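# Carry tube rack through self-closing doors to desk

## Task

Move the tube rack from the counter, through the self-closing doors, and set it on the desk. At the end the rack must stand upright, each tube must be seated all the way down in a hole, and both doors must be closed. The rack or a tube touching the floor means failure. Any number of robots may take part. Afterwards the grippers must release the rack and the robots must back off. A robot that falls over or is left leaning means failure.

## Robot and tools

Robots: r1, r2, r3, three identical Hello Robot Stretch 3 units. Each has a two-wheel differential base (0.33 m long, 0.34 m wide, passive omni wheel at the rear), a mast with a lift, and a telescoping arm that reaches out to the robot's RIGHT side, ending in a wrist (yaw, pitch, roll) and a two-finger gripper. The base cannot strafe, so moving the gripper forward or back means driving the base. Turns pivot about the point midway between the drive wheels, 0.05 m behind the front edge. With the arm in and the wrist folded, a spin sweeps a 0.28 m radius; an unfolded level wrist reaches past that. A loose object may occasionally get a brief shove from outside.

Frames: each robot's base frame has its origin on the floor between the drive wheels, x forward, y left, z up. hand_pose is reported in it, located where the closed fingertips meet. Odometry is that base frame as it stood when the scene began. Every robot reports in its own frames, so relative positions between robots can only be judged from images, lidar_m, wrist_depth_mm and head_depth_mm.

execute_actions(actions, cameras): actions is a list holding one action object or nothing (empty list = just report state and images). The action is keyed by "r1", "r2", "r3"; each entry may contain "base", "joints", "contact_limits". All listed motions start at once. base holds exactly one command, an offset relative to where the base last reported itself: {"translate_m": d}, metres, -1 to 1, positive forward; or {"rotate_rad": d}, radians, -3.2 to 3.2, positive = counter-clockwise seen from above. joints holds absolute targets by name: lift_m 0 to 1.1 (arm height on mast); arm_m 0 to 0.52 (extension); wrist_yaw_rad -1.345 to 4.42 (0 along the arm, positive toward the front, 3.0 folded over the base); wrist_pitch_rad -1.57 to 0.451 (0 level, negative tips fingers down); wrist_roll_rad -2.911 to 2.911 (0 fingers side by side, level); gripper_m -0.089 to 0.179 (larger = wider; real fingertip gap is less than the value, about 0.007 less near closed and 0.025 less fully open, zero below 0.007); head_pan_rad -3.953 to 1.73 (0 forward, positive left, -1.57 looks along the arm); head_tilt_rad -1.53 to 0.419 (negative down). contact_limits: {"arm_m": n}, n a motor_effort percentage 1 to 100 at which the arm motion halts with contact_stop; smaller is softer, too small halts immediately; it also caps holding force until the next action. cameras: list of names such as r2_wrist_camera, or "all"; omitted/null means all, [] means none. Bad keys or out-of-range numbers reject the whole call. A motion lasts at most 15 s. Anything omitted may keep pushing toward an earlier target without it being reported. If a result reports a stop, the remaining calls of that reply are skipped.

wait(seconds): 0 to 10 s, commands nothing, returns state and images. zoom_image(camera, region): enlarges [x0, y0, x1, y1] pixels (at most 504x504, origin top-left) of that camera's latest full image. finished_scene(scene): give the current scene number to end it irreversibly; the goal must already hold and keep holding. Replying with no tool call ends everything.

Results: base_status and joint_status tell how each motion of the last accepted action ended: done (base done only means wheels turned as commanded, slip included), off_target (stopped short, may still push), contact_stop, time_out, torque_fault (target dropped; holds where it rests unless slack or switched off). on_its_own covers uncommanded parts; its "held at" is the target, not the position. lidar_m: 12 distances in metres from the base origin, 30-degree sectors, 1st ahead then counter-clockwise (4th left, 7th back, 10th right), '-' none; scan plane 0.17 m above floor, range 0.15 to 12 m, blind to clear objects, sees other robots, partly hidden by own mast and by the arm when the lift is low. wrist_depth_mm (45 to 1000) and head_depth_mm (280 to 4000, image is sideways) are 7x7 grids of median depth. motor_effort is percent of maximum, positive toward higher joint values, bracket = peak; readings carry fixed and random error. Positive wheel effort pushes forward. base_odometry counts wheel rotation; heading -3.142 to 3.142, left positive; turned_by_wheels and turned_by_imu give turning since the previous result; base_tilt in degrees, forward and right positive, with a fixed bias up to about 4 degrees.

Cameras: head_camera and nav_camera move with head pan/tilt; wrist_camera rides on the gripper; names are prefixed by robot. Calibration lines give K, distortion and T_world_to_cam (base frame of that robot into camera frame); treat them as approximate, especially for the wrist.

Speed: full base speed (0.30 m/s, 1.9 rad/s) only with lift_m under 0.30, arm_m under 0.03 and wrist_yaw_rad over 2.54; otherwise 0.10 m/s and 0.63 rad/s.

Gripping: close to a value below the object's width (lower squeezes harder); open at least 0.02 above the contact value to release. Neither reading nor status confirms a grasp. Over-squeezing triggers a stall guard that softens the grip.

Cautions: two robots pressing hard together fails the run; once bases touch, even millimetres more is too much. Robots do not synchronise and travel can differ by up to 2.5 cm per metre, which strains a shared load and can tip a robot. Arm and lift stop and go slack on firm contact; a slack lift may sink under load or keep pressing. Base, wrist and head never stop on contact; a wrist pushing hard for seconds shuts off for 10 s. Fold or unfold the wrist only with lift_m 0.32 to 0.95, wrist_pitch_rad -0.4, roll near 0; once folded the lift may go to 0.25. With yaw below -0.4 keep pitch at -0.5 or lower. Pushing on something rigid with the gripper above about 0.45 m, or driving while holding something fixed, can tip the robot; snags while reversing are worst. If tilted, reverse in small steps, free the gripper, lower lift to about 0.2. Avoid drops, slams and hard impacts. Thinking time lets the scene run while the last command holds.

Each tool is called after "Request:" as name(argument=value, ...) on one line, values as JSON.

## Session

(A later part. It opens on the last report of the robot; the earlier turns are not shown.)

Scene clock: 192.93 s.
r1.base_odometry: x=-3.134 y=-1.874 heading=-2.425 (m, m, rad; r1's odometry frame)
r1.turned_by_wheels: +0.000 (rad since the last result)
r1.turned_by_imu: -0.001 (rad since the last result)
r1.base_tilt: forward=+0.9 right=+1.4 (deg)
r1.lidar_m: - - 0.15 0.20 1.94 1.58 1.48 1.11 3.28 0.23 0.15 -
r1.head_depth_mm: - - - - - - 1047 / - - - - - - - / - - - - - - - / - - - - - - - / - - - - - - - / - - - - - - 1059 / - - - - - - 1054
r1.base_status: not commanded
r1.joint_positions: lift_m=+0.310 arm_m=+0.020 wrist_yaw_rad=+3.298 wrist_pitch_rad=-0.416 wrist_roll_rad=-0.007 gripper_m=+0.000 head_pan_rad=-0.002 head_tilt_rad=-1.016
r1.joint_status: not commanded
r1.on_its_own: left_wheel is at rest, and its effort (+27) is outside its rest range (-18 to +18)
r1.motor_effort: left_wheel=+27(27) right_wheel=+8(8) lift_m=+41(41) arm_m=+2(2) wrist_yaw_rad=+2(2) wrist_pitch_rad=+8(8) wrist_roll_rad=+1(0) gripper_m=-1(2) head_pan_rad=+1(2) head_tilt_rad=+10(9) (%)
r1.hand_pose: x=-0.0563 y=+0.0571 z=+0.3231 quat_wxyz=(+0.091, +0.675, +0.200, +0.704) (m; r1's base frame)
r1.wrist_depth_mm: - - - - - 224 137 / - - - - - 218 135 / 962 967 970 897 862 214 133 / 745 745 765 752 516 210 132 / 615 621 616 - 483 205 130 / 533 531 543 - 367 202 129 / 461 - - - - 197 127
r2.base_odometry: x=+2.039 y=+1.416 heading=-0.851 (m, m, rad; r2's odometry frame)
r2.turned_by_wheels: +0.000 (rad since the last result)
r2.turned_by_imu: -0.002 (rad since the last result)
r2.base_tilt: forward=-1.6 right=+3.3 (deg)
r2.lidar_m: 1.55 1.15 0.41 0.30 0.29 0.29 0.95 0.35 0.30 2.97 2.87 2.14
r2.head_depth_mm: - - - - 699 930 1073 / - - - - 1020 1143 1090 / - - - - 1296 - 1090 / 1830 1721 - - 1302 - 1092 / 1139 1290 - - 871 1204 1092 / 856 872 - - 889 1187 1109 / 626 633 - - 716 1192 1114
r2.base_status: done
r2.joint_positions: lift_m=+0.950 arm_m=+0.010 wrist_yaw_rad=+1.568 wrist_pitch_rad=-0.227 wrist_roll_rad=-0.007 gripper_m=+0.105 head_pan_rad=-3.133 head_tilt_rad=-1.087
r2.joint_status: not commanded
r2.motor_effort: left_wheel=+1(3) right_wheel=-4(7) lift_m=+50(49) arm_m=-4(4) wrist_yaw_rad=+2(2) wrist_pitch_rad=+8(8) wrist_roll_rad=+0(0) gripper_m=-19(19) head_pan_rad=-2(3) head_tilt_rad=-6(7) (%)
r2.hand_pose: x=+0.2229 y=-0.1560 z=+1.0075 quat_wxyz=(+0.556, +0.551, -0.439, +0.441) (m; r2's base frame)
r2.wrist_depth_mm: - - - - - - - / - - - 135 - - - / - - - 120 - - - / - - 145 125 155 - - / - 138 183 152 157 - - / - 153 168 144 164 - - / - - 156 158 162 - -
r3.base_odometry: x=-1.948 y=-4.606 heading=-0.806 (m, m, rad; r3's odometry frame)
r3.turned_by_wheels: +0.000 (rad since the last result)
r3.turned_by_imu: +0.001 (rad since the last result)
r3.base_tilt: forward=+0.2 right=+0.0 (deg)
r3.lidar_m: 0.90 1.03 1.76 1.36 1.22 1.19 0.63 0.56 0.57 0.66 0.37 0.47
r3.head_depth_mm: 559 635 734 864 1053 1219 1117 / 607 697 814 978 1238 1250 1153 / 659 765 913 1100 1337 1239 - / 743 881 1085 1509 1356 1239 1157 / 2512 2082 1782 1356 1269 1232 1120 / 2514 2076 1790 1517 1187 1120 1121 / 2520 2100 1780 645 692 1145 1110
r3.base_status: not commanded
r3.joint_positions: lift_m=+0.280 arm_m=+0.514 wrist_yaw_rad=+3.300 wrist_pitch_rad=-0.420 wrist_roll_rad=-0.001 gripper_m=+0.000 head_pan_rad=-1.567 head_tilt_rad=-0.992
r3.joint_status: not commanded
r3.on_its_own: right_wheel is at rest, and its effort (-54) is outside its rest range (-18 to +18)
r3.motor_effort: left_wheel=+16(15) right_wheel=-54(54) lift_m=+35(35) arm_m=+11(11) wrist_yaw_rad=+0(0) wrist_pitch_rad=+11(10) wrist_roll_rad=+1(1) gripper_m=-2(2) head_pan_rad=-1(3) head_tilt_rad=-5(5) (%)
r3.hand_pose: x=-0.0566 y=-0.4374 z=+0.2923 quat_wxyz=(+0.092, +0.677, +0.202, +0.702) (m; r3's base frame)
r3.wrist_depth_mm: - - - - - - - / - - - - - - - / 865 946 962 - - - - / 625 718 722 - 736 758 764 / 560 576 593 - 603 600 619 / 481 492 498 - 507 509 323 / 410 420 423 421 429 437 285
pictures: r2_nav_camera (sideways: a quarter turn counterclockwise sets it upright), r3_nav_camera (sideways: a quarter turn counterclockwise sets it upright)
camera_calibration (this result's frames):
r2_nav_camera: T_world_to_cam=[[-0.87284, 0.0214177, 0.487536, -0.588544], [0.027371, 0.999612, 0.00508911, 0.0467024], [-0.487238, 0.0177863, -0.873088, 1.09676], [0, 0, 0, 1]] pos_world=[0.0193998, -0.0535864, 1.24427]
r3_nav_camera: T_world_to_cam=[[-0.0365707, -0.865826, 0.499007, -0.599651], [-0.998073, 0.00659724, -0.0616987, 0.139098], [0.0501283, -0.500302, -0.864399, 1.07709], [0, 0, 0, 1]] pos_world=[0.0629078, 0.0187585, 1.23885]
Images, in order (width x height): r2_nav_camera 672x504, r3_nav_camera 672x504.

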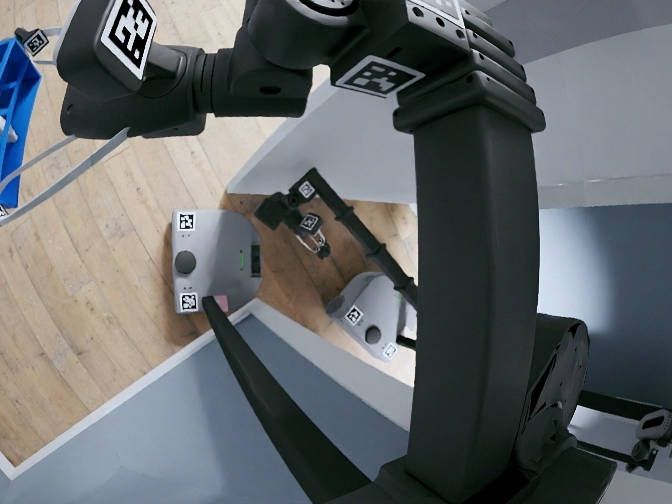

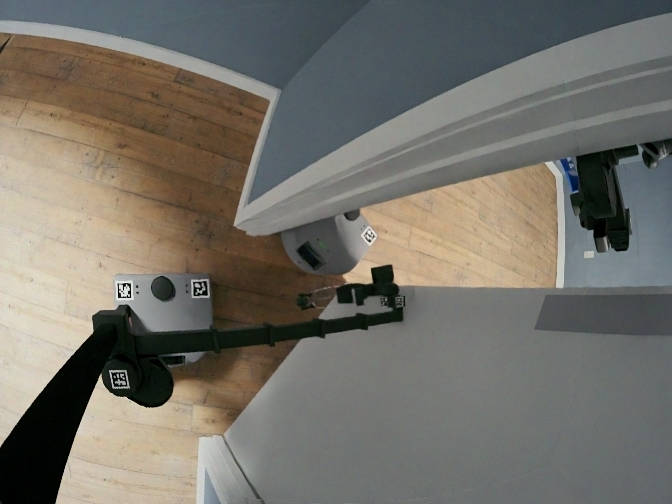

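Request:
execute_actions(actions=[{"r3":{"joints":{"arm_m":0.01,"head_pan_rad":0,"head_tilt_rad":-1.2}}}], cameras=[])

Request:
execute_actions(actions=[{"r3":{"base":{"rotate_rad":-2.2},"joints":{"lift_m":0.31}}}], cameras=["r3_nav_camera","r2_nav_camera"])

Scene clock: 198.73 s.
r1.base_odometry: x=-3.134 y=-1.874 heading=-2.425 (m, m, rad; r1's odometry frame)
r1.turned_by_wheels: +0.000 (rad since the last result)
r1.turned_by_imu: -0.001 (rad since the last result)
r1.base_tilt: forward=+0.8 right=+1.3 (deg)
r1.lidar_m: - - 0.15 0.19 1.91 1.58 1.48 1.11 3.28 0.23 0.15 -
r1.head_depth_mm: - - - - - - 1054 / - - - - - - - / - - - - - - - / - - - - - - - / - - - - - - - / - - - - - - 1051 / - - - - - - 1057
r1.base_status: not commanded
r1.joint_positions: lift_m=+0.310 arm_m=+0.020 wrist_yaw_rad=+3.298 wrist_pitch_rad=-0.416 wrist_roll_rad=-0.007 gripper_m=+0.000 head_pan_rad=-0.002 head_tilt_rad=-1.016
r1.joint_status: not commanded
r1.on_its_own: left_wheel is at rest, and its effort (+28) is outside its rest range (-18 to +18)
r1.motor_effort: left_wheel=+28(27) right_wheel=+8(8) lift_m=+41(41) arm_m=+2(1) wrist_yaw_rad=+2(2) wrist_pitch_rad=+8(8) wrist_roll_rad=+1(0) gripper_m=-2(2) head_pan_rad=+0(1) head_tilt_rad=+9(9) (%)
r1.hand_pose: x=-0.0563 y=+0.0571 z=+0.3231 quat_wxyz=(+0.091, +0.675, +0.200, +0.704) (m; r1's base frame)
r1.wrist_depth_mm: - - - - - 224 138 / - - - - - 219 136 / 946 962 959 903 861 214 133 / 743 766 762 764 513 209 132 / 617 627 617 - 488 205 130 / 536 525 542 - 370 201 129 / 458 - - - - 198 127
r2.base_odometry: x=+2.039 y=+1.416 heading=-0.851 (m, m, rad; r2's odometry frame)
r2.turned_by_wheels: -0.001 (rad since the last result)
r2.turned_by_imu: -0.003 (rad since the last result)
r2.base_tilt: forward=-1.6 right=+3.2 (deg)
r2.lidar_m: 1.55 1.17 0.41 0.30 0.29 0.29 0.90 0.24 0.24 2.99 2.87 2.14
r2.head_depth_mm: - - - - 695 929 1077 / - - - - 1020 1149 1095 / - - - - 1289 - 1093 / 1845 1718 - - 1299 - 1093 / 1148 1292 - - 1182 1190 1092 / 772 740 - - 721 1186 1108 / 499 484 - - 1254 1204 1114
r2.base_status: not commanded
r2.joint_positions: lift_m=+0.950 arm_m=+0.010 wrist_yaw_rad=+1.569 wrist_pitch_rad=-0.227 wrist_roll_rad=-0.007 gripper_m=+0.105 head_pan_rad=-3.135 head_tilt_rad=-1.087
r2.joint_status: not commanded
r2.motor_effort: left_wheel=-15(23) right_wheel=+6(20) lift_m=+49(50) arm_m=-3(4) wrist_yaw_rad=+1(3) wrist_pitch_rad=+9(9) wrist_roll_rad=+0(0) gripper_m=-19(20) head_pan_rad=-2(3) head_tilt_rad=-6(6) (%)
r2.hand_pose: x=+0.2228 y=-0.1556 z=+1.0073 quat_wxyz=(+0.556, +0.552, -0.438, +0.441) (m; r2's base frame)
r2.wrist_depth_mm: - - - - - - - / - - - 135 - - - / - - - 122 - - - / - - 145 126 155 - - / - 138 183 152 157 - - / - 153 169 145 164 - - / - - 156 159 162 - -
r3.base_odometry: x=-1.948 y=-4.606 heading=-0.807 (m, m, rad; r3's odometry frame)
r3.turned_by_wheels: -0.002 (rad since the last result)
r3.turned_by_imu: -0.001 (rad since the last result)
r3.base_tilt: forward=+0.1 right=+0.0 (deg)
r3.lidar_m: 0.90 1.03 1.76 1.36 1.22 1.19 0.63 0.53 0.53 0.59 0.37 0.46
r3.head_depth_mm: 895 1083 1186 1014 965 1202 1121 / 915 1122 1436 1388 1265 1214 - / 940 1151 1471 1391 1291 1218 - / 963 1190 1475 1379 1279 1217 - / 988 1230 1476 1391 1275 1205 - / 1013 1261 1489 1378 1285 1197 1141 / 1038 1303 1499 1384 1283 1196 1118
r3.base_status: not commanded
r3.joint_positions: lift_m=+0.280 arm_m=+0.010 wrist_yaw_rad=+3.299 wrist_pitch_rad=-0.419 wrist_roll_rad=-0.001 gripper_m=+0.000 head_pan_rad=-0.007 head_tilt_rad=-1.186
r3.joint_status: all done
r3.motor_effort: left_wheel=+0(24) right_wheel=+1(77) lift_m=+34(34) arm_m=-6(7) wrist_yaw_rad=+0(0) wrist_pitch_rad=+10(10) wrist_roll_rad=+1(1) gripper_m=-2(2) head_pan_rad=+4(47) head_tilt_rad=-8(30) (%)
r3.hand_pose: x=-0.0565 y=+0.0661 z=+0.2923 quat_wxyz=(+0.092, +0.677, +0.202, +0.702) (m; r3's base frame)
r3.wrist_depth_mm: 940 - - - - - - / 980 - - - - - - / 936 924 968 966 - - - / 706 722 737 725 741 755 752 / 577 581 586 610 601 599 607 / 485 496 - - 508 500 503 / 417 - - - 433 431 440
pictures: none
No camera images: the call's "cameras" was empty. Leave "cameras" out to get every camera's image.

Scene clock: 202.80 s.
r1.base_odometry: x=-3.134 y=-1.874 heading=-2.425 (m, m, rad; r1's odometry frame)
r1.turned_by_wheels: +0.000 (rad since the last result)
r1.turned_by_imu: -0.001 (rad since the last result)
r1.base_tilt: forward=+0.9 right=+1.4 (deg)
r1.lidar_m: - - 0.15 0.20 1.91 1.58 1.48 1.11 3.28 0.23 0.15 -
r1.head_depth_mm: - - - - - - 1052 / - - - - - - - / - - - - - - - / - - - - - - - / - - - - - - - / - - - - - - 1054 / - - - - - - 1052
r1.base_status: not commanded
r1.joint_positions: lift_m=+0.310 arm_m=+0.020 wrist_yaw_rad=+3.298 wrist_pitch_rad=-0.416 wrist_roll_rad=-0.007 gripper_m=+0.000 head_pan_rad=-0.002 head_tilt_rad=-1.016
r1.joint_status: not commanded
r1.on_its_own: left_wheel is at rest, and its effort (+27) is outside its rest range (-18 to +18)
r1.motor_effort: left_wheel=+27(27) right_wheel=+8(8) lift_m=+41(41) arm_m=+2(2) wrist_yaw_rad=+3(2) wrist_pitch_rad=+8(8) wrist_roll_rad=+0(1) gripper_m=-2(1) head_pan_rad=+2(2) head_tilt_rad=+10(10) (%)
r1.hand_pose: x=-0.0563 y=+0.0571 z=+0.3231 quat_wxyz=(+0.091, +0.675, +0.200, +0.704) (m; r1's base frame)
r1.wrist_depth_mm: - - - - - 224 137 / - - - - - 218 136 / 955 965 951 913 860 214 133 / 750 759 759 752 509 210 132 / 620 617 615 - 490 204 131 / 529 527 545 - 369 201 129 / 457 - - - - 198 128
r2.base_odometry: x=+2.039 y=+1.416 heading=-0.851 (m, m, rad; r2's odometry frame)
r2.turned_by_wheels: +0.000 (rad since the last result)
r2.turned_by_imu: +0.000 (rad since the last result)
r2.base_tilt: forward=-1.6 right=+3.2 (deg)
r2.lidar_m: 1.55 1.16 0.41 0.30 0.29 0.29 0.89 0.24 0.24 2.99 2.86 2.14
r2.head_depth_mm: - - - - 698 933 1081 / - - - - 1021 1147 1093 / - - - - 1297 - 1096 / 1848 1721 - - 1302 - 1088 / 1145 1292 - - 1187 1196 1102 / 768 741 - - 719 1193 1109 / 499 485 - - 1247 1196 1108
r2.base_status: not commanded
r2.joint_positions: lift_m=+0.950 arm_m=+0.010 wrist_yaw_rad=+1.569 wrist_pitch_rad=-0.227 wrist_roll_rad=-0.007 gripper_m=+0.105 head_pan_rad=-3.135 head_tilt_rad=-1.087
r2.joint_status: not commanded
r2.motor_effort: left_wheel=-14(15) right_wheel=+6(6) lift_m=+49(49) arm_m=-3(3) wrist_yaw_rad=+0(0) wrist_pitch_rad=+9(9) wrist_roll_rad=+0(0) gripper_m=-20(18) head_pan_rad=-2(2) head_tilt_rad=-7(6) (%)
r2.hand_pose: x=+0.2228 y=-0.1556 z=+1.0073 quat_wxyz=(+0.556, +0.552, -0.438, +0.441) (m; r2's base frame)
r2.wrist_depth_mm: - - - - - - - / - - - 135 - - - / - - - 121 - - - / - - 145 126 155 - - / - 138 183 152 156 - - / - 154 169 145 164 - - / - - 156 159 162 - -
r3.base_odometry: x=-1.948 y=-4.606 heading=-3.007 (m, m, rad; r3's odometry frame)
r3.turned_by_wheels: -2.200 (rad since the last result)
r3.turned_by_imu: -2.173 (rad since the last result)
r3.base_tilt: forward=+0.2 right=+0.0 (deg)
r3.lidar_m: 0.53 0.56 0.37 0.38 0.90 0.98 1.51 1.36 1.18 1.20 0.63 0.54
r3.head_depth_mm: 534 661 860 1193 1302 1206 1121 / 537 664 868 1250 1287 1202 - / 538 664 870 1267 1289 1209 - / 540 669 879 1270 1291 1212 - / 542 668 882 1273 1287 1211 - / 541 676 885 1285 1279 1194 1135 / 545 672 888 1233 1265 1176 1129
r3.base_status: done
r3.joint_positions: lift_m=+0.310 arm_m=+0.010 wrist_yaw_rad=+3.299 wrist_pitch_rad=-0.419 wrist_roll_rad=-0.001 gripper_m=+0.000 head_pan_rad=-0.007 head_tilt_rad=-1.186
r3.joint_status: all done
r3.motor_effort: left_wheel=+1(8) right_wheel=-3(10) lift_m=+39(39) arm_m=-6(5) wrist_yaw_rad=+1(0) wrist_pitch_rad=+10(11) wrist_roll_rad=+1(1) gripper_m=-2(2) head_pan_rad=+3(5) head_tilt_rad=-9(9) (%)
r3.hand_pose: x=-0.0565 y=+0.0662 z=+0.3221 quat_wxyz=(+0.092, +0.677, +0.202, +0.702) (m; r3's base frame)
r3.wrist_depth_mm: 723 772 795 - 526 354 379 / 787 829 881 - 543 382 - / 825 888 945 836 571 418 694 / 770 766 782 781 588 467 523 / 614 622 635 674 574 546 519 / 524 528 550 - 538 539 531 / 447 - - - 476 459 473
pictures: r2_nav_camera (sideways: a quarter turn counterclockwise sets it upright), r3_nav_camera (sideways: a quarter turn counterclockwise sets it upright)
camera_calibration (this result's frames):
r2_nav_camera: T_world_to_cam=[[-0.873163, 0.0226434, 0.486902, -0.587716], [0.0287739, 0.999573, 0.00511506, 0.04666], [-0.486578, 0.0184763, -0.873442, 1.09722], [0, 0, 0, 1]] pos_world=[0.0193663, -0.0536047, 1.24428]
r3_nav_camera: T_world_to_cam=[[0.945307, -0.0461537, 0.322899, -0.376263], [-0.028733, -0.997873, -0.0585137, 0.129023], [0.324913, 0.0460356, -0.944623, 1.17963], [0, 0, 0, 1]] pos_world=[-0.0238843, 0.0570782, 1.24335]
Images, in order (width x height): r2_nav_camera 672x504, r3_nav_camera 672x504.

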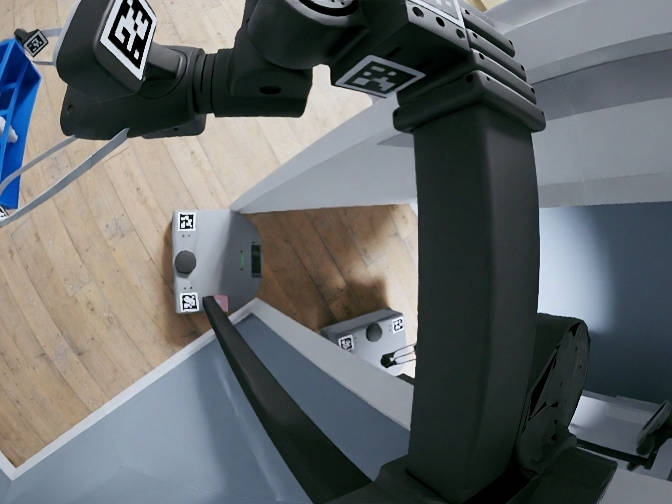

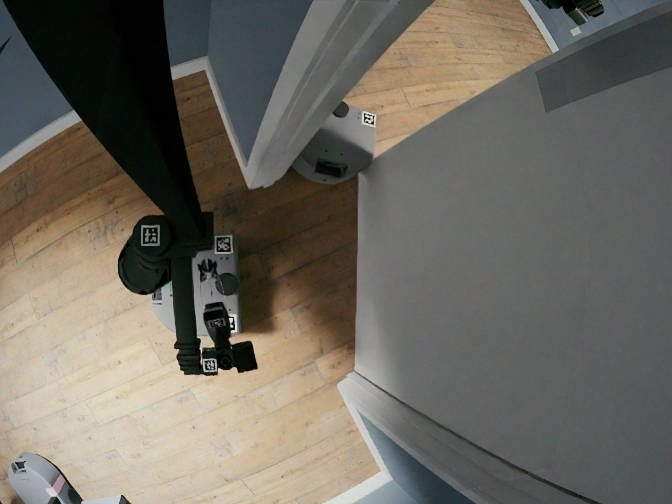

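Request:
execute_actions(actions=[{"r3":{"base":{"translate_m":0.55}}}], cameras=[])

Request:
execute_actions(actions=[{"r3":{"base":{"translate_m":0.8}},"r2":{"base":{"translate_m":0.25}}}], cameras=["r3_nav_camera","r2_nav_camera"])

Scene clock: 210.00 s.
r1.base_odometry: x=-3.134 y=-1.874 heading=-2.425 (m, m, rad; r1's odometry frame)
r1.turned_by_wheels: +0.000 (rad since the last result)
r1.turned_by_imu: -0.001 (rad since the last result)
r1.base_tilt: forward=+0.8 right=+1.4 (deg)
r1.lidar_m: - - 0.15 0.19 1.87 1.58 1.48 1.10 3.28 0.23 0.15 -
r1.head_depth_mm: - - - - - - 1046 / - - - - - - - / - - - - - - - / - - - - - - - / - - - - - - - / - - - - - - 1051 / - - - - - - 1056
r1.base_status: not commanded
r1.joint_positions: lift_m=+0.310 arm_m=+0.020 wrist_yaw_rad=+3.298 wrist_pitch_rad=-0.416 wrist_roll_rad=-0.007 gripper_m=+0.000 head_pan_rad=-0.002 head_tilt_rad=-1.016
r1.joint_status: not commanded
r1.on_its_own: left_wheel is at rest, and its effort (+27) is outside its rest range (-18 to +18)
r1.motor_effort: left_wheel=+27(27) right_wheel=+8(8) lift_m=+41(41) arm_m=+1(2) wrist_yaw_rad=+2(2) wrist_pitch_rad=+8(8) wrist_roll_rad=+1(1) gripper_m=-2(2) head_pan_rad=+2(1) head_tilt_rad=+9(9) (%)
r1.hand_pose: x=-0.0563 y=+0.0571 z=+0.3231 quat_wxyz=(+0.091, +0.675, +0.200, +0.704) (m; r1's base frame)
r1.wrist_depth_mm: - - - - - 223 137 / - - - - - 218 136 / 976 955 965 930 872 214 134 / 759 756 746 766 517 209 132 / 621 625 627 - 488 204 130 / 528 537 540 - 370 202 129 / 462 - - - - 198 127
r2.base_odometry: x=+2.039 y=+1.416 heading=-0.851 (m, m, rad; r2's odometry frame)
r2.turned_by_wheels: +0.001 (rad since the last result)
r2.turned_by_imu: +0.000 (rad since the last result)
r2.base_tilt: forward=-1.6 right=+3.2 (deg)
r2.lidar_m: 1.55 1.16 0.41 0.30 0.29 0.29 0.50 0.24 0.24 2.99 2.86 2.14
r2.head_depth_mm: - - - - 697 935 1072 / - - - - 1022 1144 1087 / - - - - 1288 - 1095 / 1829 1317 - - 1305 - 1095 / 502 844 - - 1209 1188 1096 / 776 747 - - 733 1191 1116 / 504 492 - - 1244 1201 1117
r2.base_status: not commanded
r2.joint_positions: lift_m=+0.950 arm_m=+0.010 wrist_yaw_rad=+1.569 wrist_pitch_rad=-0.227 wrist_roll_rad=-0.007 gripper_m=+0.105 head_pan_rad=-3.135 head_tilt_rad=-1.087
r2.joint_status: not commanded
r2.motor_effort: left_wheel=-1(14) right_wheel=+0(6) lift_m=+49(49) arm_m=-3(3) wrist_yaw_rad=+1(0) wrist_pitch_rad=+9(9) wrist_roll_rad=+0(0) gripper_m=-19(20) head_pan_rad=-2(2) head_tilt_rad=-6(6) (%)
r2.hand_pose: x=+0.2228 y=-0.1556 z=+1.0073 quat_wxyz=(+0.556, +0.552, -0.438, +0.441) (m; r2's base frame)
r2.wrist_depth_mm: - - - - - - - / - - - 135 - - - / - - - 121 - - - / - - 145 126 155 - - / - 138 182 152 156 - - / - 154 169 145 164 - - / - - 156 158 161 - -
r3.base_odometry: x=-2.492 y=-4.680 heading=-3.007 (m, m, rad; r3's odometry frame)
r3.turned_by_wheels: +0.001 (rad since the last result)
r3.turned_by_imu: -0.086 (rad since the last result)
r3.base_tilt: forward=+0.1 right=+0.1 (deg)
r3.lidar_m: - - 0.15 0.19 0.47 0.48 1.63 1.56 1.36 0.22 0.15 -
r3.head_depth_mm: - - - - - 1162 1128 / - - - - - - - / - - - - - 791 - / - - - - - 599 - / - - - - - - - / - - - - - 1159 - / - - - - - 1158 1127
r3.base_status: translate_m off_target (by the wheels' count: +0.5497 of +0.5500)
r3.joint_positions: lift_m=+0.310 arm_m=+0.010 wrist_yaw_rad=+3.279 wrist_pitch_rad=-0.419 wrist_roll_rad=-0.002 gripper_m=+0.000 head_pan_rad=-0.002 head_tilt_rad=-1.192
r3.joint_status: not commanded
r3.on_its_own: left_wheel is at rest, and its effort (+37) is outside its rest range (-18 to +18); right_wheel is at rest, and its effort (+36) is outside its rest range (-18 to +18); wrist_yaw_rad is at rest, and its effort (+22) is outside its rest range (-12 to +12)
r3.motor_effort: left_wheel=+37(76) right_wheel=+36(79) lift_m=+33(39) arm_m=+1(5) wrist_yaw_rad=+22(29) wrist_pitch_rad=+10(11) wrist_roll_rad=+1(1) gripper_m=-2(2) head_pan_rad=+2(4) head_tilt_rad=-5(8) (%)
r3.hand_pose: x=-0.0519 y=+0.0674 z=+0.3225 quat_wxyz=(+0.099, +0.679, +0.194, +0.701) (m; r3's base frame)
r3.wrist_depth_mm: 390 397 - - - 194 121 / 846 423 - - 457 189 119 / 888 460 666 691 430 184 117 / 769 507 567 540 413 180 115 / 622 579 603 - 394 177 114 / 514 524 544 - 319 172 112 / 453 - - - 267 168 111
pictures: none
No camera images: the call's "cameras" was empty. Leave "cameras" out to get every camera's image.

Scene clock: 225.00 s.
r1.base_odometry: x=-3.134 y=-1.874 heading=-2.425 (m, m, rad; r1's odometry frame)
r1.turned_by_wheels: +0.000 (rad since the last result)
r1.turned_by_imu: -0.003 (rad since the last result)
r1.base_tilt: forward=+0.8 right=+1.4 (deg)
r1.lidar_m: - - 0.15 0.20 1.76 1.58 1.48 1.11 3.27 0.23 0.15 -
r1.head_depth_mm: - - - - - - 1048 / - - - - - - - / - - - - - - - / - - - - - - - / - - - - - - - / - - - - - - 1054 / - - - - - - 1054
r1.base_status: not commanded
r1.joint_positions: lift_m=+0.310 arm_m=+0.020 wrist_yaw_rad=+3.298 wrist_pitch_rad=-0.416 wrist_roll_rad=-0.007 gripper_m=+0.000 head_pan_rad=-0.002 head_tilt_rad=-1.016
r1.joint_status: not commanded
r1.motor_effort: left_wheel=+27(27) right_wheel=+8(8) lift_m=+41(41) arm_m=+2(2) wrist_yaw_rad=+2(2) wrist_pitch_rad=+8(8) wrist_roll_rad=+1(1) gripper_m=-2(2) head_pan_rad=+1(0) head_tilt_rad=+9(9) (%)
r1.hand_pose: x=-0.0563 y=+0.0571 z=+0.3231 quat_wxyz=(+0.091, +0.675, +0.200, +0.704) (m; r1's base frame)
r1.wrist_depth_mm: - - - - - 224 138 / - - - - - 218 136 / 970 973 948 922 866 214 134 / 764 747 750 760 513 209 132 / 624 616 618 - 495 205 130 / 528 533 542 - 367 202 129 / 458 - - - - 198 127
r2.base_odometry: x=+2.204 y=+1.228 heading=-0.851 (m, m, rad; r2's odometry frame)
r2.turned_by_wheels: +0.000 (rad since the last result)
r2.turned_by_imu: +0.000 (rad since the last result)
r2.base_tilt: forward=-1.6 right=+3.3 (deg)
r2.lidar_m: 1.33 1.27 0.59 0.43 0.41 0.43 0.46 1.54 2.96 2.86 2.74 1.83
r2.head_depth_mm: - - - - 1045 1148 1106 / - - - - 1250 1207 1090 / - - - - 1287 - 1091 / 564 759 - - 1308 - 1096 / 540 1507 - - 1293 1206 1099 / 1718 1732 - - 1297 1193 1112 / 1944 1758 - - 1295 1196 1117
r2.base_status: done
r2.joint_positions: lift_m=+0.950 arm_m=+0.010 wrist_yaw_rad=+1.569 wrist_pitch_rad=-0.227 wrist_roll_rad=-0.007 gripper_m=+0.105 head_pan_rad=-3.135 head_tilt_rad=-1.087
r2.joint_status: not commanded
r2.motor_effort: left_wheel=-1(4) right_wheel=+0(4) lift_m=+48(48) arm_m=-3(3) wrist_yaw_rad=+1(0) wrist_pitch_rad=+9(9) wrist_roll_rad=+0(0) gripper_m=-19(19) head_pan_rad=-2(3) head_tilt_rad=-6(6) (%)
r2.hand_pose: x=+0.2228 y=-0.1556 z=+1.0073 quat_wxyz=(+0.556, +0.552, -0.438, +0.441) (m; r2's base frame)
r2.wrist_depth_mm: 943 - - - - - - / 981 - - 135 - - - / - - - 121 - - - / - - 145 126 155 - - / - 138 183 152 156 - - / - 153 169 145 163 - - / - - 156 158 161 - -
r3.base_odometry: x=-3.285 y=-4.789 heading=-3.006 (m, m, rad; r3's odometry frame)
r3.turned_by_wheels: +0.001 (rad since the last result)
r3.turned_by_imu: +0.263 (rad since the last result)
r3.base_tilt: forward=+0.0 right=+0.0 (deg)
r3.lidar_m: - - 0.15 0.20 0.48 1.31 2.39 1.39 1.11 0.22 0.15 -
r3.head_depth_mm: - - - - - 1082 1121 / - - - - - - - / - - - - - - - / - - - - - - - / - - - - - 624 - / - - - - - 1154 - / - - - - - 1153 1132
r3.base_status: translate_m off_target (by the wheels' count: +0.7997 of +0.8000)
r3.joint_positions: lift_m=+0.310 arm_m=+0.010 wrist_yaw_rad=+3.231 wrist_pitch_rad=-0.419 wrist_roll_rad=-0.003 gripper_m=+0.000 head_pan_rad=+0.001 head_tilt_rad=-1.198
r3.joint_status: not commanded
r3.on_its_own: wrist_yaw_rad is held at +3.253, not at your +3.300, by its stall guard, which is not easing now
r3.motor_effort: left_wheel=+35(76) right_wheel=+37(86) lift_m=+35(37) arm_m=+1(1) wrist_yaw_rad=+22(41) wrist_pitch_rad=+10(11) wrist_roll_rad=+1(1) gripper_m=-2(2) head_pan_rad=+0(1) head_tilt_rad=-2(5) (%)
r3.hand_pose: x=-0.0413 y=+0.0687 z=+0.3225 quat_wxyz=(+0.116, +0.683, +0.178, +0.699) (m; r3's base frame)
r3.wrist_depth_mm: 950 966 967 - 364 164 106 / - - - - 350 162 105 / - - 964 - 341 159 104 / 761 778 776 800 329 156 103 / 625 628 639 670 319 154 102 / 524 527 551 - 271 152 101 / 451 - - - 233 150 100
pictures: r2_nav_camera (sideways: a quarter turn counterclockwise sets it upright), r3_nav_camera (sideways: a quarter turn counterclockwise sets it upright)
camera_calibration (this result's frames):
r2_nav_camera: T_world_to_cam=[[-0.873163, 0.0226437, 0.486902, -0.587716], [0.0287741, 0.999573, 0.00511507, 0.04666], [-0.486578, 0.0184765, -0.873442, 1.09722], [0, 0, 0, 1]] pos_world=[0.0193662, -0.0536047, 1.24428]
r3_nav_camera: T_world_to_cam=[[0.949235, -0.0388337, 0.312161, -0.362302], [-0.021673, -0.998066, -0.058258, 0.128647], [0.313819, 0.0485351, -0.948241, 1.18439], [0, 0, 0, 1]] pos_world=[-0.0249868, 0.0568437, 1.24368]
Images, in order (width x height): r2_nav_camera 672x504, r3_nav_camera 672x504.

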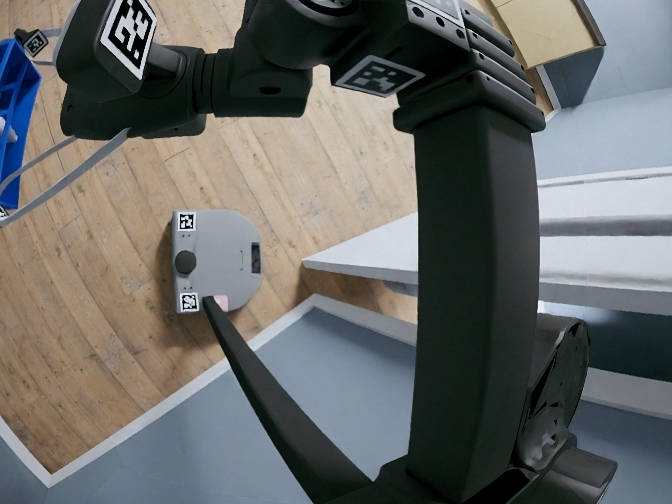

